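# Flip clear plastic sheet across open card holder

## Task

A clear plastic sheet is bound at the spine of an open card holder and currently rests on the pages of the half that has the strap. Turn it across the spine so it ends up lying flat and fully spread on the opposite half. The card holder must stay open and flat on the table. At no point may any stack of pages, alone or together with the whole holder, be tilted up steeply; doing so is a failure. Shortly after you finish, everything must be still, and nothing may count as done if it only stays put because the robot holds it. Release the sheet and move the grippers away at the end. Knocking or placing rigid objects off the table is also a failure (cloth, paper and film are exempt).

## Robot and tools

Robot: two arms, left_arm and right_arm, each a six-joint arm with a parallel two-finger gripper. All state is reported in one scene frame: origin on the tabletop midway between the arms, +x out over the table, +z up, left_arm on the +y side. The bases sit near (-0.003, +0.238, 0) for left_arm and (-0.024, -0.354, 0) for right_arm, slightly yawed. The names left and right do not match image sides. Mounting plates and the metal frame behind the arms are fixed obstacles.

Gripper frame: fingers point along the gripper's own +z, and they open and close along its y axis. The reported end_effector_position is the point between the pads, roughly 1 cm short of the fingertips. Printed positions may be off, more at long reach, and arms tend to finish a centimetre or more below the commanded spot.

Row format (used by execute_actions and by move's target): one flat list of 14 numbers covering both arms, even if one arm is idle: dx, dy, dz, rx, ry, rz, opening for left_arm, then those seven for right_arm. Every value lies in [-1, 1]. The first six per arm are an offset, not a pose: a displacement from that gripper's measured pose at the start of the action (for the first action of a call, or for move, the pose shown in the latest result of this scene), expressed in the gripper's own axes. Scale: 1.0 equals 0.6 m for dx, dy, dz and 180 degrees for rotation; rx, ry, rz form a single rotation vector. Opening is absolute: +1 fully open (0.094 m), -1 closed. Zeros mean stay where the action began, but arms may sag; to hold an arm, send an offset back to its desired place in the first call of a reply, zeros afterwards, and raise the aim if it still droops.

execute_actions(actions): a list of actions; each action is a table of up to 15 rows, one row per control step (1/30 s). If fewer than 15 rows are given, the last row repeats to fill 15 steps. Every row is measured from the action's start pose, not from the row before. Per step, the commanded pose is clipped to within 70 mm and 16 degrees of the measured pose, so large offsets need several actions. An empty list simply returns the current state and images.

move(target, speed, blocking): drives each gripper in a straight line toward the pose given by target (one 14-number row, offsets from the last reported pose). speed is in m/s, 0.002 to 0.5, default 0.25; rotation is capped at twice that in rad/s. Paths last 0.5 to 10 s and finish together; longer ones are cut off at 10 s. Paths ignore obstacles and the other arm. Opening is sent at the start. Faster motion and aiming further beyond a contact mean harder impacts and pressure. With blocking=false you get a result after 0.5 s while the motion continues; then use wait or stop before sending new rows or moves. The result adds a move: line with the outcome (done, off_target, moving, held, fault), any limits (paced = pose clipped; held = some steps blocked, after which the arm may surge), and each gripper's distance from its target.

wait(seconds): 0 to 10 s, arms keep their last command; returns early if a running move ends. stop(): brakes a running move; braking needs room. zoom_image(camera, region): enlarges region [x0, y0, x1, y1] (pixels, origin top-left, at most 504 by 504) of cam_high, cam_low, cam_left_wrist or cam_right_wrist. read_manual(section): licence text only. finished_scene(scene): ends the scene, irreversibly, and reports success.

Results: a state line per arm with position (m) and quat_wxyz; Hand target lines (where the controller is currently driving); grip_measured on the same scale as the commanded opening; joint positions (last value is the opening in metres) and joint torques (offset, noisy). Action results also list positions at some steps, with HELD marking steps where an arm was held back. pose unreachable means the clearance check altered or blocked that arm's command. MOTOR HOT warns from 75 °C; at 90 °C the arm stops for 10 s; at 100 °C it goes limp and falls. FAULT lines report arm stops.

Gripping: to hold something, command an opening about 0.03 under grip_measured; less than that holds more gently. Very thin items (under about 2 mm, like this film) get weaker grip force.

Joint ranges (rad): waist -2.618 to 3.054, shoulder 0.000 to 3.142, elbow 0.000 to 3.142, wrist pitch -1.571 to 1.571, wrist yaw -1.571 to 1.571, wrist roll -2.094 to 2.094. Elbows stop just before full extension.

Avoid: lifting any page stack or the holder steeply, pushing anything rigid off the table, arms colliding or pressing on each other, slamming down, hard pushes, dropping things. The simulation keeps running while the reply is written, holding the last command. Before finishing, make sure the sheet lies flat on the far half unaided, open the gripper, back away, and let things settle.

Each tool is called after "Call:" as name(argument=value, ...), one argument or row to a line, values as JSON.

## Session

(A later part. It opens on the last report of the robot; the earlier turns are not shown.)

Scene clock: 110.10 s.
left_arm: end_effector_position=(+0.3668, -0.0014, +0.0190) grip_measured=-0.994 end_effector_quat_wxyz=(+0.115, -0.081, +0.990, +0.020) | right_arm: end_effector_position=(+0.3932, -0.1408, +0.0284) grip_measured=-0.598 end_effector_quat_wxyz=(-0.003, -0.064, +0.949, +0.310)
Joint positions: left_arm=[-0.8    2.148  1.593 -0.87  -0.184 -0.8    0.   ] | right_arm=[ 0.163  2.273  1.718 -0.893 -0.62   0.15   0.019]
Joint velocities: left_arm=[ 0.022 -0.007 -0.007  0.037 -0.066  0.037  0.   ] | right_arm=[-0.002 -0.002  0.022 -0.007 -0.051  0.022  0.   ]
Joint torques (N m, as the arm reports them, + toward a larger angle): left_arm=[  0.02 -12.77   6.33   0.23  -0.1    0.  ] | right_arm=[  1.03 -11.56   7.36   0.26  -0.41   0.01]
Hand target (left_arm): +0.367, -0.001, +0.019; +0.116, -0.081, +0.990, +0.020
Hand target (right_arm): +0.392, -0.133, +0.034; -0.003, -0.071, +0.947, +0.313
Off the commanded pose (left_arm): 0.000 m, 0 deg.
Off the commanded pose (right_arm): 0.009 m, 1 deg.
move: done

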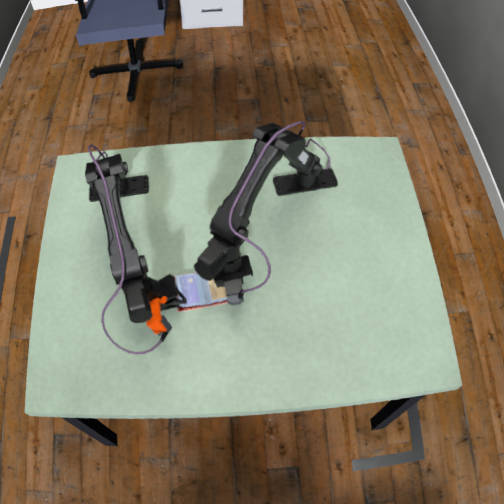

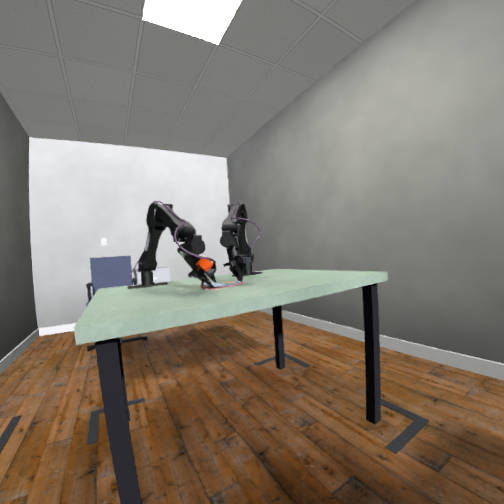

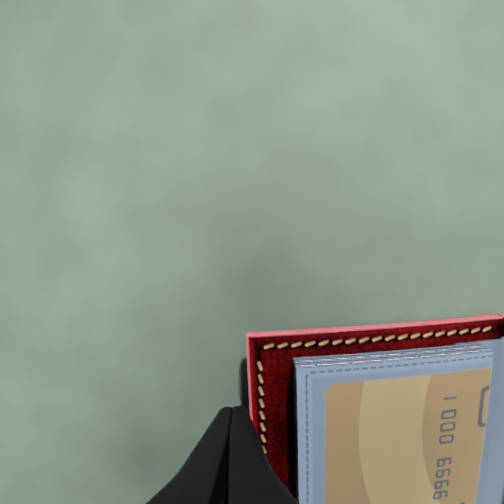

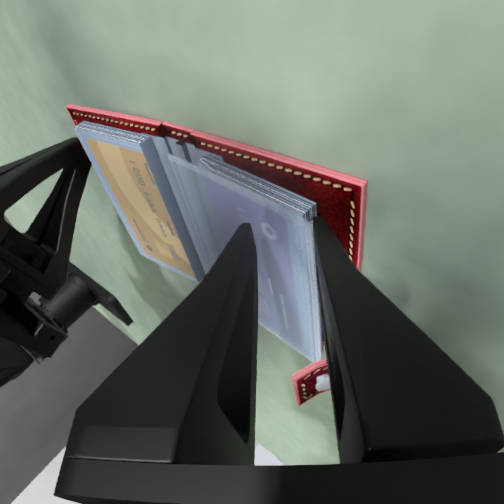

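Call:
move(
  target=[0,0,0,0,0,0,-1, 0,0,0,0,0,0,-0.55],
  speed=0.015,
)

Call:
zoom_image(
  camera="cam_right_wrist",
  region=[130, 100, 380, 350],
)

Scene clock: 118.77 s.
left_arm: end_effector_position=(+0.3668, -0.0014, +0.0190) grip_measured=-0.994 end_effector_quat_wxyz=(+0.115, -0.081, +0.990, +0.020) | right_arm: end_effector_position=(+0.3932, -0.1408, +0.0284) grip_measured=-0.552 end_effector_quat_wxyz=(-0.003, -0.064, +0.949, +0.310)
Joint positions: left_arm=[-0.8    2.148  1.593 -0.87  -0.184 -0.8    0.   ] | right_arm=[ 0.163  2.273  1.718 -0.893 -0.62   0.151  0.021]
Joint velocities: left_arm=[ 0.007  0.017 -0.022  0.007  0.007 -0.095 -0.001] | right_arm=[-0.002 -0.007  0.002  0.007  0.051  0.007  0.001]
Joint torques (N m, as the arm reports them, + toward a larger angle): left_arm=[  0.03 -12.79   6.31   0.23  -0.1    0.01] | right_arm=[ -0.1  -11.45   6.07   0.39  -0.36  -0.03]
Hand target (left_arm): +0.367, -0.001, +0.019; +0.115, -0.081, +0.990, +0.021
Hand target (right_arm): +0.393, -0.141, +0.028; -0.003, -0.064, +0.949, +0.310
Off the commanded pose (left_arm): 0.000 m, 0 deg.
Off the commanded pose (right_arm): 0.000 m, 0 deg.
move: done

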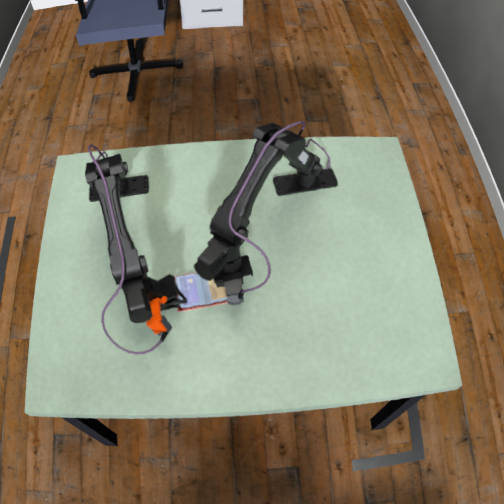

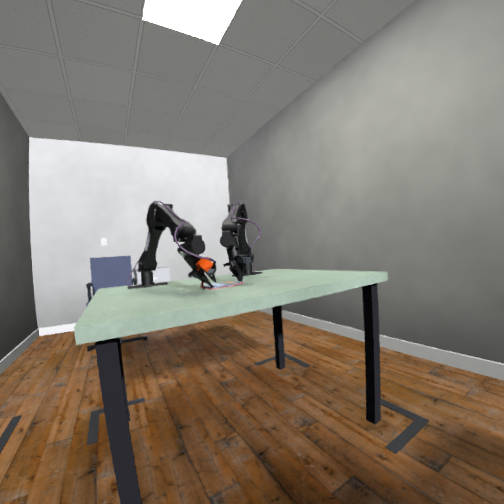

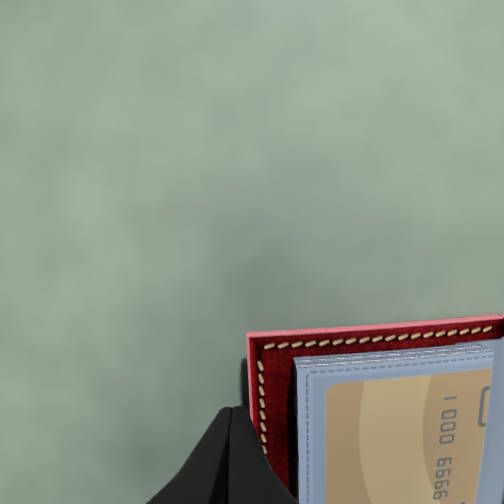

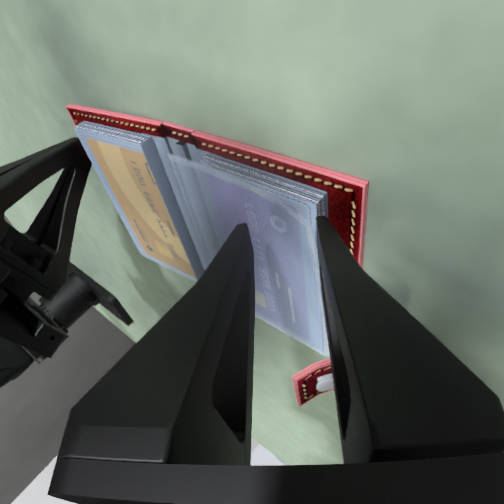

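Region (130, 100, 380, 350) of cam_right_wrist's 504x504 image, scaled by 2.016, with more detail than that image has.

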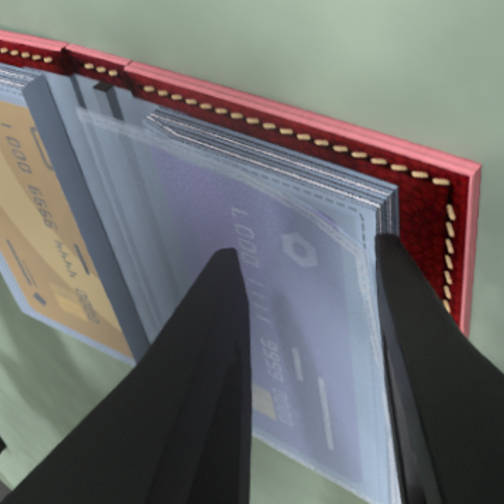

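Call:
move(
  target=[0,0,0,0,0,0,-1, 0,0,0,0,0,0,-0.68],
  speed=0.015,
)

Call:
zoom_image(
  camera="cam_right_wrist",
  region=[130, 100, 380, 350],
)

Scene clock: 127.03 s.
left_arm: end_effector_position=(+0.3668, -0.0014, +0.0190) grip_measured=-0.994 end_effector_quat_wxyz=(+0.115, -0.081, +0.990, +0.020) | right_arm: end_effector_position=(+0.3932, -0.1408, +0.0284) grip_measured=-0.677 end_effector_quat_wxyz=(-0.003, -0.064, +0.949, +0.310)
Joint positions: left_arm=[-0.8    2.148  1.593 -0.87  -0.184 -0.8    0.   ] | right_arm=[ 0.163  2.273  1.718 -0.893 -0.62   0.151  0.015]
Joint velocities: left_arm=[-0.002  0.002 -0.007  0.037  0.081  0.037 -0.001] | right_arm=[-0.002 -0.012  0.002 -0.051 -0.037 -0.007 -0.   ]
Joint torques (N m, as the arm reports them, + toward a larger angle): left_arm=[  0.01 -12.8    6.3    0.23  -0.1    0.  ] | right_arm=[ -0.09 -11.45   6.06   0.4   -0.36  -0.03]
Hand target (left_arm): +0.367, -0.001, +0.019; +0.115, -0.081, +0.990, +0.020
Hand target (right_arm): +0.393, -0.141, +0.028; -0.003, -0.064, +0.949, +0.310
Off the commanded pose (left_arm): 0.000 m, 0 deg.
Off the commanded pose (right_arm): 0.000 m, 0 deg.
move: done

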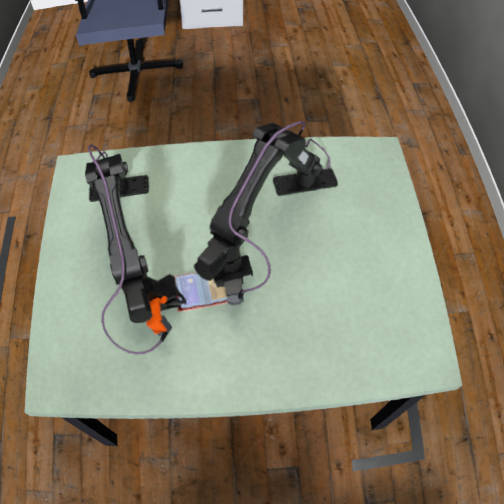

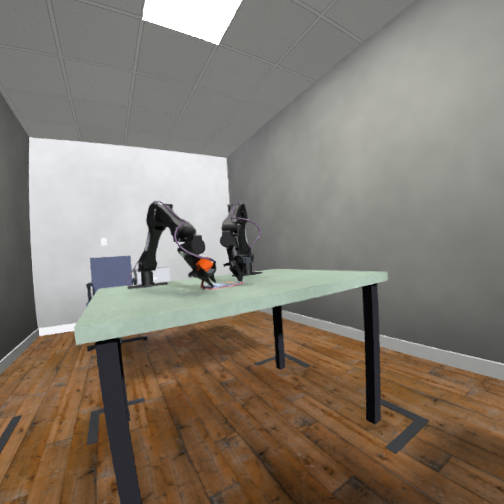

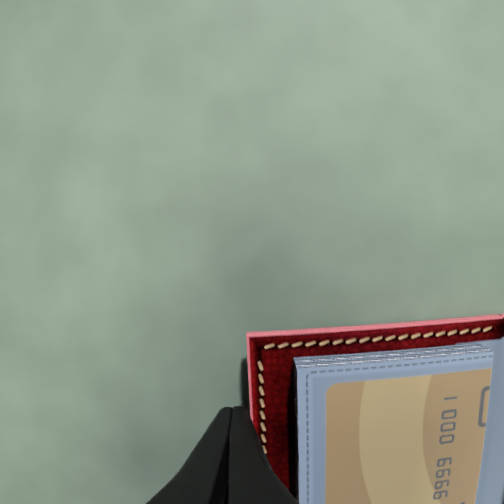

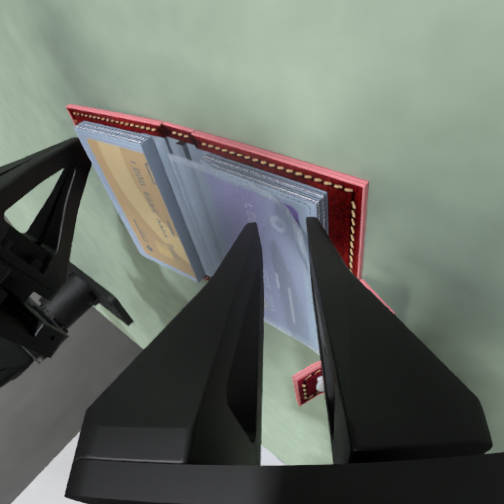

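Region (130, 100, 380, 350) of cam_right_wrist's 504x504 image, scaled by 2.016, with more detail than that image has.

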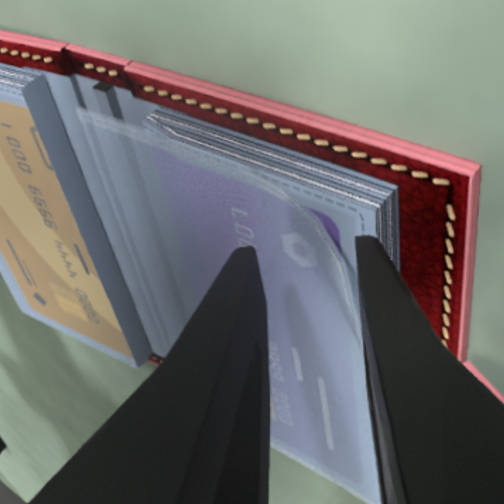

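Over the pile, under the sheet. Slide in.

Call:
move(
  target=[0,0,0,0,0,0,-1, -0.003,0.038,0.006,0,0,0,-0.68],
  speed=0.02,
)

Call:
move(
  target=[0,0,0,0,0,0,-1, 0,0,0,0,0,0,-1],
)

Call:
zoom_image(
  camera="cam_low",
  region=[180, 255, 260, 300],
)

Scene clock: 138.70 s.
left_arm: end_effector_position=(+0.3667, -0.0016, +0.0190) grip_measured=-0.994 end_effector_quat_wxyz=(+0.115, -0.081, +0.990, +0.020) | right_arm: end_effector_position=(+0.3899, -0.1246, +0.0327) grip_measured=-0.677 end_effector_quat_wxyz=(-0.009, -0.059, +0.949, +0.311)
Joint positions: left_arm=[-0.8    2.148  1.593 -0.87  -0.183 -0.8    0.   ] | right_arm=[ 0.199  2.273  1.735 -0.893 -0.619  0.203  0.015]
Joint velocities: left_arm=[ 0.012 -0.007 -0.012 -0.037  0.066  0.037 -0.001] | right_arm=[-0.012  0.002 -0.012  0.022  0.051 -0.066 -0.001]
Joint torques (N m, as the arm reports them, + toward a larger angle): left_arm=[  0.02 -12.8    6.29   0.23  -0.1   -0.01] | right_arm=[  0.63 -11.82   7.38   0.36  -0.31   0.  ]
Hand target (left_arm): +0.367, -0.001, +0.019; +0.115, -0.081, +0.990, +0.020
Hand target (right_arm): +0.392, -0.120, +0.039; -0.003, -0.064, +0.948, +0.310
Off the commanded pose (left_arm): 0.000 m, 0 deg.
Off the commanded pose (right_arm): 0.008 m, 1 deg.
move: done

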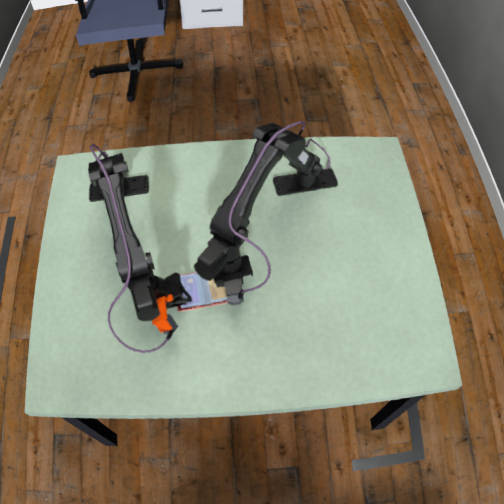

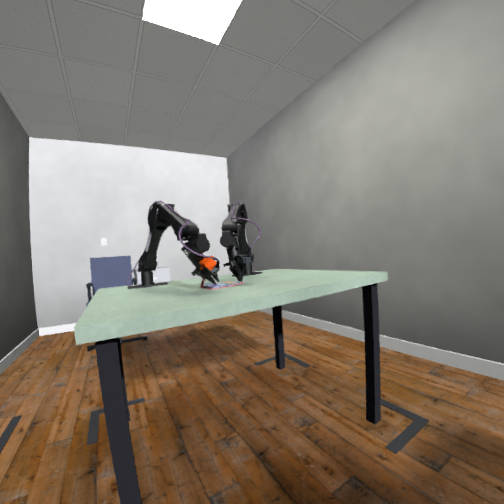

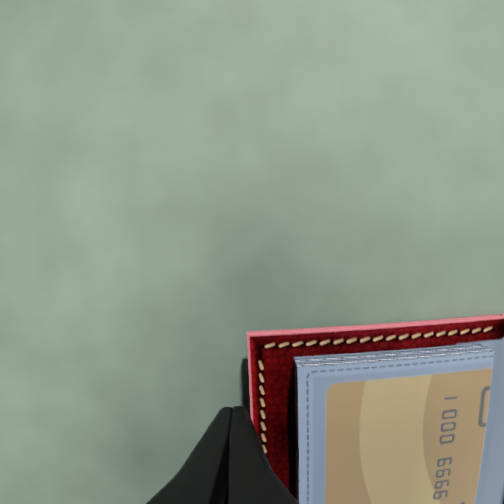

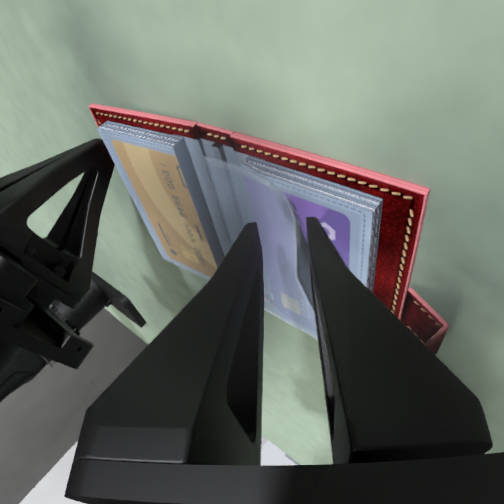

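Scene clock: 139.20 s.
left_arm: end_effector_position=(+0.3667, -0.0016, +0.0190) grip_measured=-0.994 end_effector_quat_wxyz=(+0.115, -0.081, +0.990, +0.020) | right_arm: end_effector_position=(+0.3899, -0.1246, +0.0327) grip_measured=-0.993 end_effector_quat_wxyz=(-0.009, -0.059, +0.949, +0.311)
Joint positions: left_arm=[-0.8    2.148  1.593 -0.87  -0.183 -0.8    0.   ] | right_arm=[ 0.199  2.273  1.735 -0.893 -0.619  0.204  0.   ]
Joint velocities: left_arm=[-0.007  0.012 -0.012 -0.007  0.022  0.022  0.   ] | right_arm=[ 0.007  0.022  0.017  0.022  0.022  0.022 -0.002]
Joint torques (N m, as the arm reports them, + toward a larger angle): left_arm=[  0.01 -12.8    6.31   0.23  -0.1    0.01] | right_arm=[ -0.08 -11.49   6.12   0.43  -0.35  -0.03]
Hand target (left_arm): +0.367, -0.002, +0.019; +0.115, -0.081, +0.990, +0.020
Hand target (right_arm): +0.390, -0.125, +0.033; -0.009, -0.059, +0.949, +0.311
Off the commanded pose (left_arm): 0.000 m, 0 deg.
Off the commanded pose (right_arm): 0.000 m, 0 deg.
move: done

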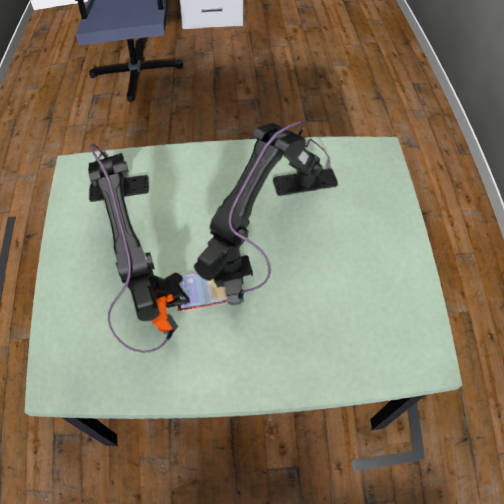

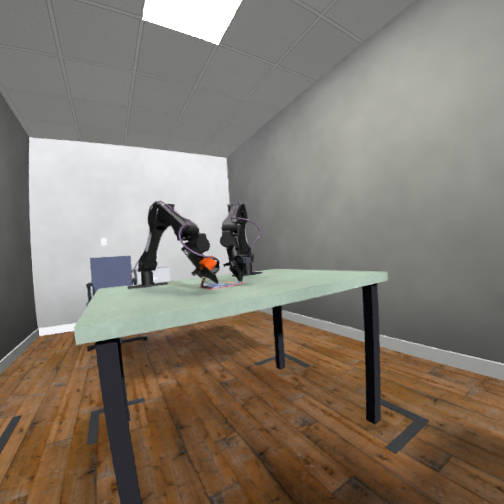

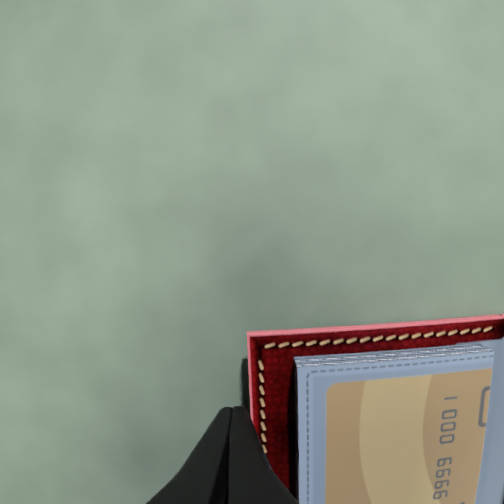

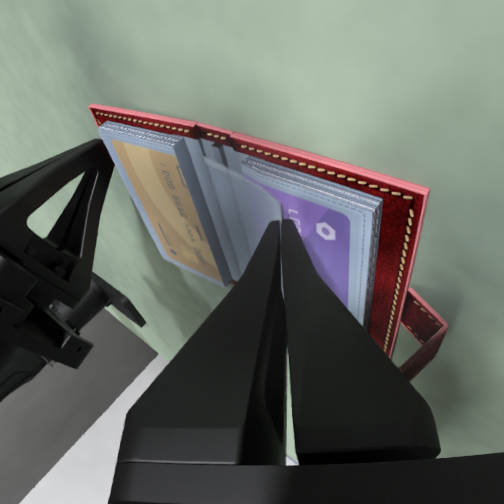

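Region (180, 255, 260, 300) of cam_low's 504x504 image, scaled by 6.300, with more detail than that image has; it fills the top 284 rows of this view, and the rest is white.

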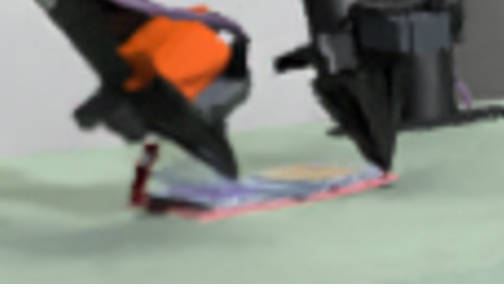

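Call:
move(
  target=[0,0.27,-0.15,0,0,0,-1, 0,0,0,0,0,0,-1],
  speed=0.15,
)

Call:
move(
  target=[0,0,0,0,0,0,-1, 0,0.092,0.005,0.18,0,0,-1],
  speed=0.07,
)

Call:
move(
  target=[0,0,0,0,0,0,-1, 0,0.07,0.05,0,-0.04,0,-1],
  speed=0.04,
)

Call:
move(
  target=[0,0,0,0,0,0,-1, 0,0,0,0,0,0,-0.7],
)

Call:
move(
  target=[0,0,0,0,0,0,-1, 0,0.02,-0.1,0,-0.05,0,-0.7],
  speed=0.05,
)

Call:
zoom_image(
  camera="cam_low",
  region=[170, 250, 260, 300],
)

Scene clock: 154.73 s.
left_arm: end_effector_position=(+0.3258, +0.1485, +0.1109) grip_measured=-0.994 end_effector_quat_wxyz=(+0.119, -0.081, +0.989, +0.019) | right_arm: end_effector_position=(+0.3899, -0.1246, +0.0327) grip_measured=-0.993 end_effector_quat_wxyz=(-0.009, -0.059, +0.949, +0.311)
Joint positions: left_arm=[-0.486  1.646  1.29  -1.012 -0.132 -0.488  0.   ] | right_arm=[ 0.199  2.273  1.735 -0.893 -0.619  0.204  0.   ]
Joint velocities: left_arm=[ 0.002  0.012  0.012  0.037 -0.022  0.007 -0.   ] | right_arm=[-0.002  0.007  0.012  0.037  0.022 -0.022  0.   ]
Joint torques (N m, as the arm reports them, + toward a larger angle): left_arm=[ 0.58 -9.74  5.77  0.26 -0.09  0.05] | right_arm=[ -0.09 -11.48   6.13   0.42  -0.36  -0.02]
Hand target (left_arm): +0.321, +0.152, +0.113; +0.117, -0.081, +0.990, +0.021
Hand target (right_arm): +0.390, -0.125, +0.033; -0.009, -0.059, +0.949, +0.311
Off the commanded pose (left_arm): 0.008 m, 0 deg.
Off the commanded pose (right_arm): 0.000 m, 0 deg.
move: done

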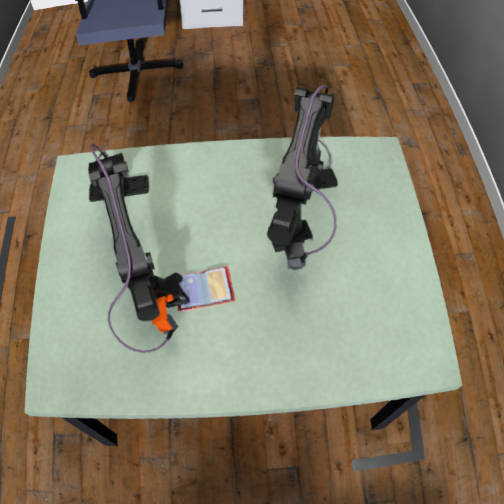

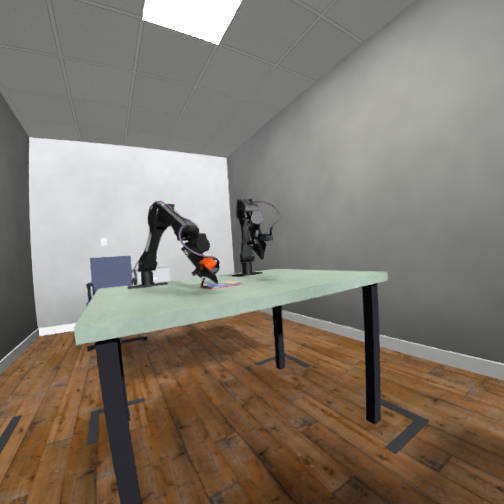

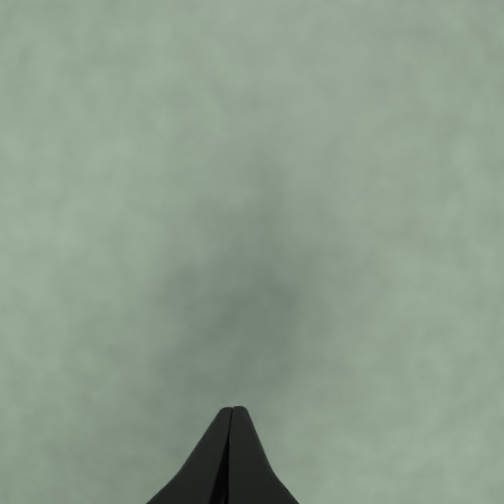

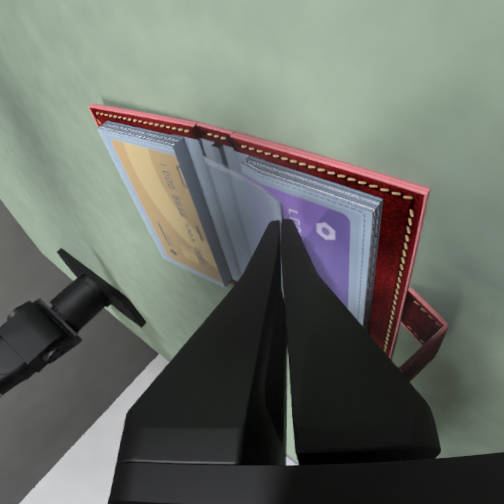

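Scene clock: 159.23 s.
left_arm: end_effector_position=(+0.3258, +0.1485, +0.1109) grip_measured=-0.994 end_effector_quat_wxyz=(+0.119, -0.081, +0.989, +0.019) | right_arm: end_effector_position=(+0.3859, -0.0792, +0.0701) grip_measured=-0.994 end_effector_quat_wxyz=(+0.019, -0.057, +0.997, +0.047)
Joint positions: left_arm=[-0.486  1.646  1.29  -1.012 -0.132 -0.488  0.   ] | right_arm=[ 0.482  2.45   2.33  -1.372 -0.062  0.454  0.   ]
Joint velocities: left_arm=[ 0.007 -0.027  0.007  0.11  -0.066  0.007 -0.001] | right_arm=[ 0.002  0.027  0.007 -0.007  0.022 -0.007 -0.   ]
Joint torques (N m, as the arm reports them, + toward a larger angle): left_arm=[ 0.   -8.19  6.67  0.32 -0.06  0.  ] | right_arm=[  0.55 -11.18   7.59   0.17   0.05   0.02]
Hand target (left_arm): +0.326, +0.148, +0.111; +0.119, -0.081, +0.989, +0.019
Hand target (right_arm): +0.384, -0.078, +0.064; +0.013, -0.058, +0.998, +0.036
Off the commanded pose (left_arm): 0.000 m, 0 deg.
Off the commanded pose (right_arm): 0.008 m, 2 deg.
move: done

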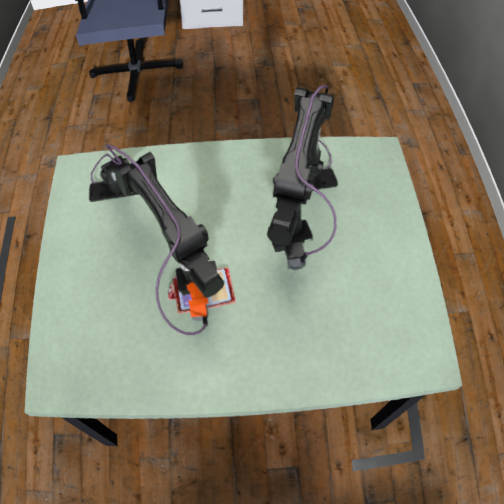

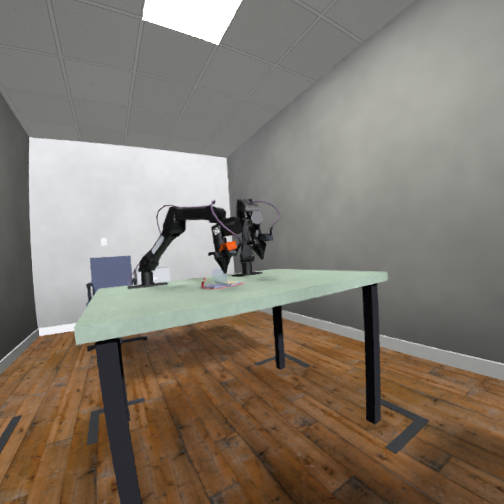

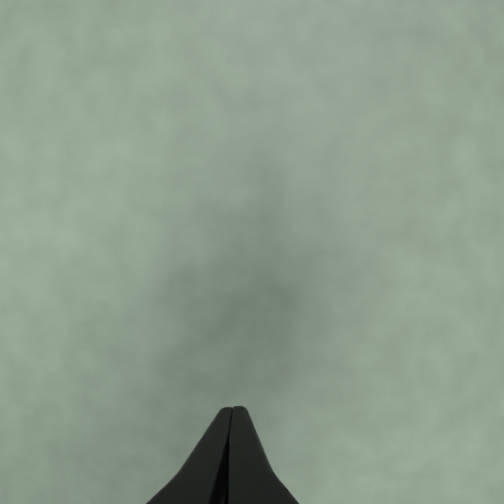

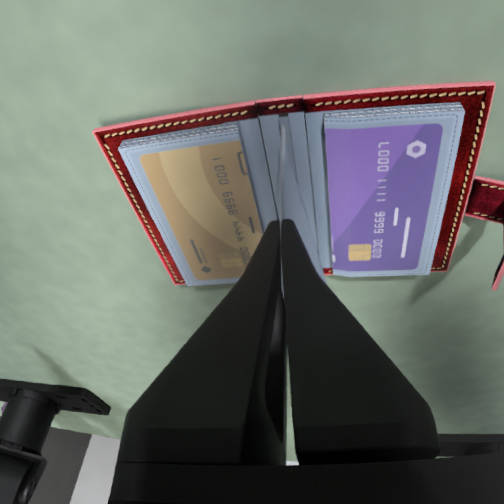

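Scene clock: 161.10 s.
left_arm: end_effector_position=(+0.3258, +0.1485, +0.1109) grip_measured=-0.994 end_effector_quat_wxyz=(+0.119, -0.081, +0.989, +0.019) | right_arm: end_effector_position=(+0.3814, -0.0369, +0.0374) grip_measured=-0.994 end_effector_quat_wxyz=(+0.070, -0.053, +0.995, +0.051)
Joint positions: left_arm=[-0.486  1.646  1.29  -1.012 -0.132 -0.488  0.   ] | right_arm=[ 0.577  2.428  2.151 -1.12  -0.003  0.554  0.   ]
Joint velocities: left_arm=[-0.007 -0.017 -0.002 -0.007 -0.022  0.022  0.   ] | right_arm=[ 0.002 -0.002  0.012  0.051  0.066  0.051  0.   ]
Joint torques (N m, as the arm reports them, + toward a larger angle): left_arm=[ 0.   -8.24  6.68  0.32 -0.06 -0.01] | right_arm=[  0.6  -14.14   5.36   0.6    0.09   0.02]
Hand target (left_arm): +0.326, +0.148, +0.111; +0.119, -0.081, +0.989, +0.019
Hand target (right_arm): +0.381, -0.035, +0.045; +0.082, -0.053, +0.994, +0.052
Off the commanded pose (left_arm): 0.000 m, 0 deg.
Off the commanded pose (right_arm): 0.007 m, 1 deg.
move: done

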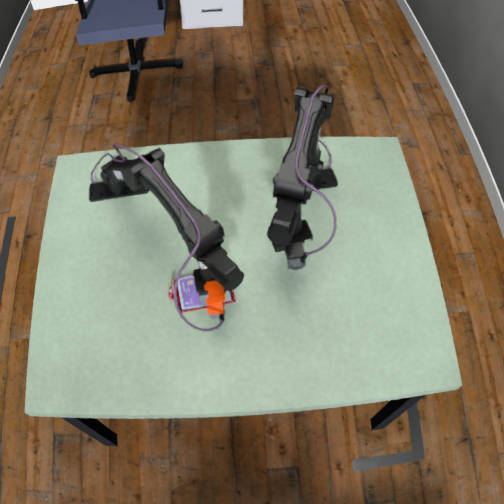

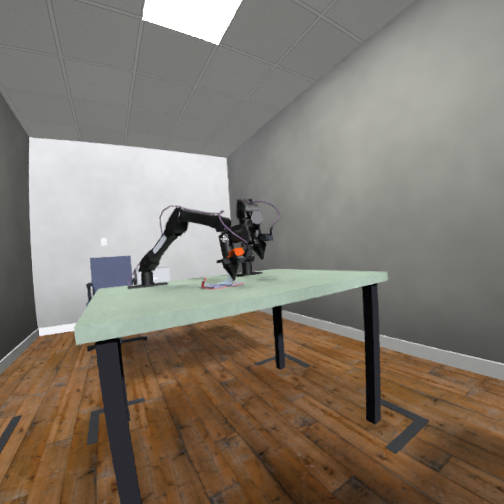

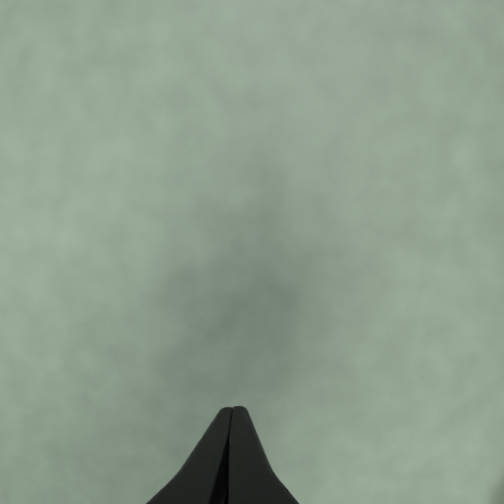

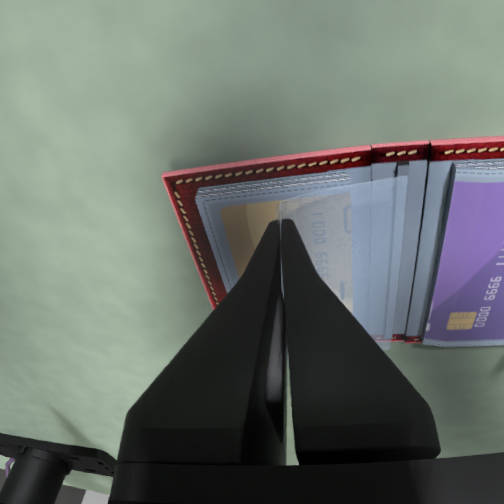

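Scene clock: 161.60 s.
left_arm: end_effector_position=(+0.3258, +0.1485, +0.1109) grip_measured=-0.994 end_effector_quat_wxyz=(+0.119, -0.081, +0.989, +0.019) | right_arm: end_effector_position=(+0.3815, -0.0369, +0.0374) grip_measured=-0.702 end_effector_quat_wxyz=(+0.071, -0.053, +0.995, +0.051)
Joint positions: left_arm=[-0.486  1.646  1.29  -1.012 -0.132 -0.488  0.   ] | right_arm=[ 0.577  2.428  2.151 -1.12  -0.003  0.554  0.014]
Joint velocities: left_arm=[ 0.007 -0.022 -0.007  0.007 -0.081  0.066  0.   ] | right_arm=[ 0.002  0.007  0.017 -0.051  0.007 -0.007  0.   ]
Joint torques (N m, as the arm reports them, + toward a larger angle): left_arm=[ 0.   -8.23  6.66  0.32 -0.06  0.  ] | right_arm=[ -0.1  -12.76   6.39   0.51  -0.02  -0.03]
Hand target (left_arm): +0.326, +0.148, +0.111; +0.119, -0.081, +0.989, +0.019
Hand target (right_arm): +0.381, -0.037, +0.037; +0.071, -0.053, +0.995, +0.051
Off the commanded pose (left_arm): 0.000 m, 0 deg.
Off the commanded pose (right_arm): 0.000 m, 0 deg.
move: done

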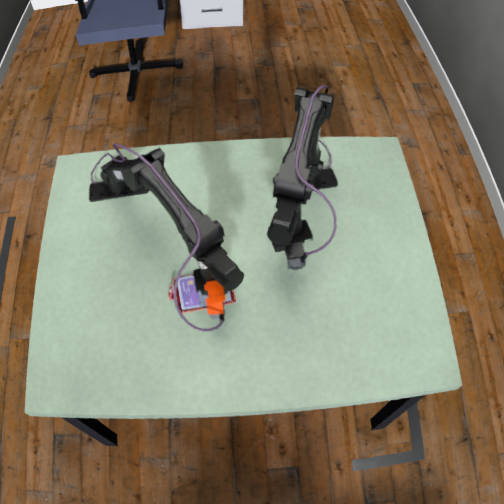

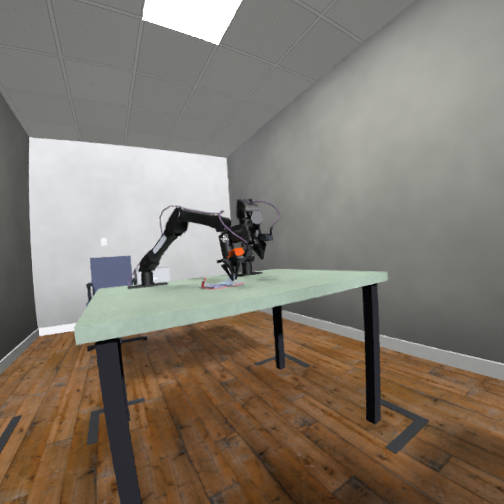

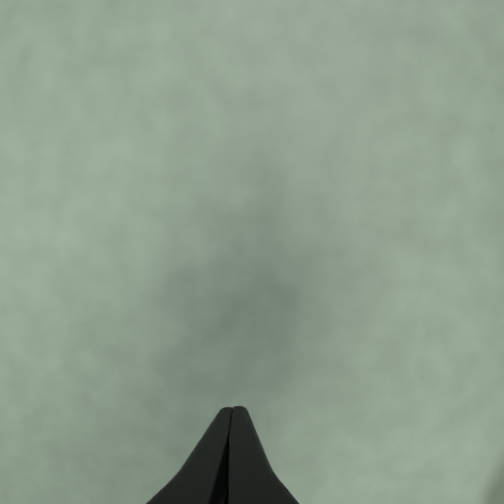

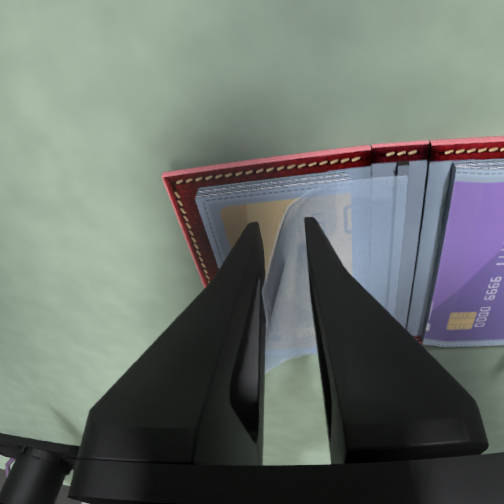

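Scene clock: 163.50 s.
left_arm: end_effector_position=(+0.3258, +0.1485, +0.1109) grip_measured=-0.994 end_effector_quat_wxyz=(+0.119, -0.081, +0.989, +0.019) | right_arm: end_effector_position=(+0.3765, -0.0316, +0.0952) grip_measured=-0.702 end_effector_quat_wxyz=(+0.144, -0.047, +0.987, +0.060)
Joint positions: left_arm=[-0.486  1.646  1.29  -1.012 -0.132 -0.488  0.   ] | right_arm=[ 0.619  2.26   2.057 -1.065  0.078  0.594  0.014]
Joint velocities: left_arm=[ 0.002 -0.012  0.002  0.066 -0.022 -0.022  0.   ] | right_arm=[-0.022 -0.002  0.012 -0.007 -0.022 -0.037  0.   ]
Joint torques (N m, as the arm reports them, + toward a larger angle): left_arm=[ 0.   -8.21  6.65  0.32 -0.06 -0.01] | right_arm=[  0.68 -12.97   5.32   0.78   0.16   0.04]
Hand target (left_arm): +0.326, +0.148, +0.111; +0.119, -0.081, +0.989, +0.019
Hand target (right_arm): +0.373, -0.031, +0.098; +0.148, -0.049, +0.986, +0.056
Off the commanded pose (left_arm): 0.000 m, 0 deg.
Off the commanded pose (right_arm): 0.005 m, 1 deg.
move: done

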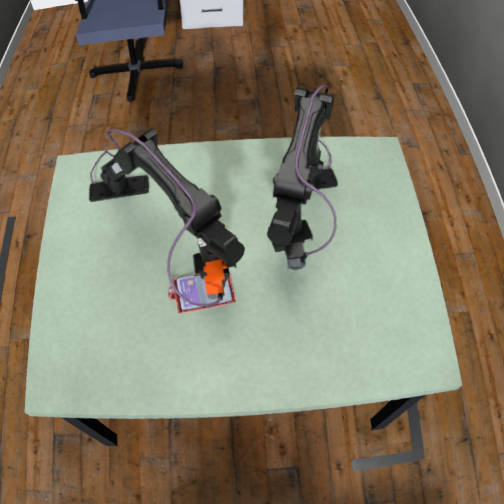

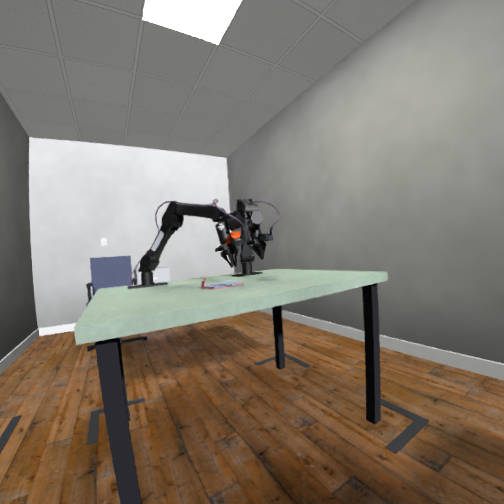

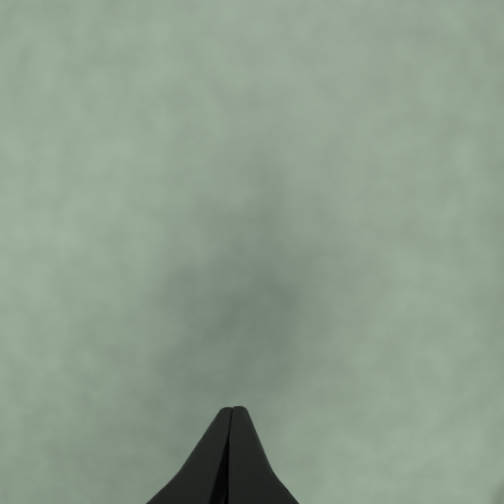

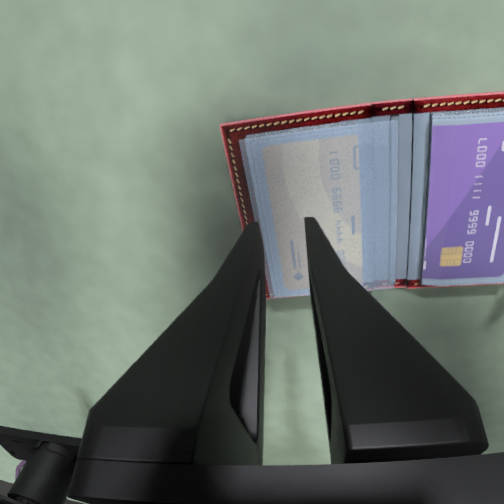

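Region (170, 250, 260, 300) of cam_low's 504x504 image, scaled by 5.600, with more detail than that image has.

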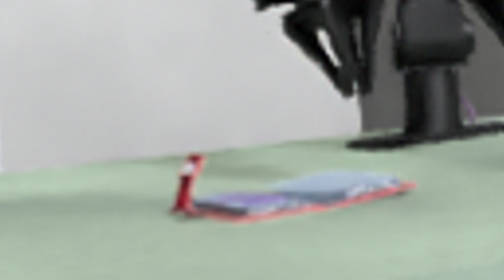

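Call:
finished_scene(
  scene=2,
)

The scene is finished: the task was done.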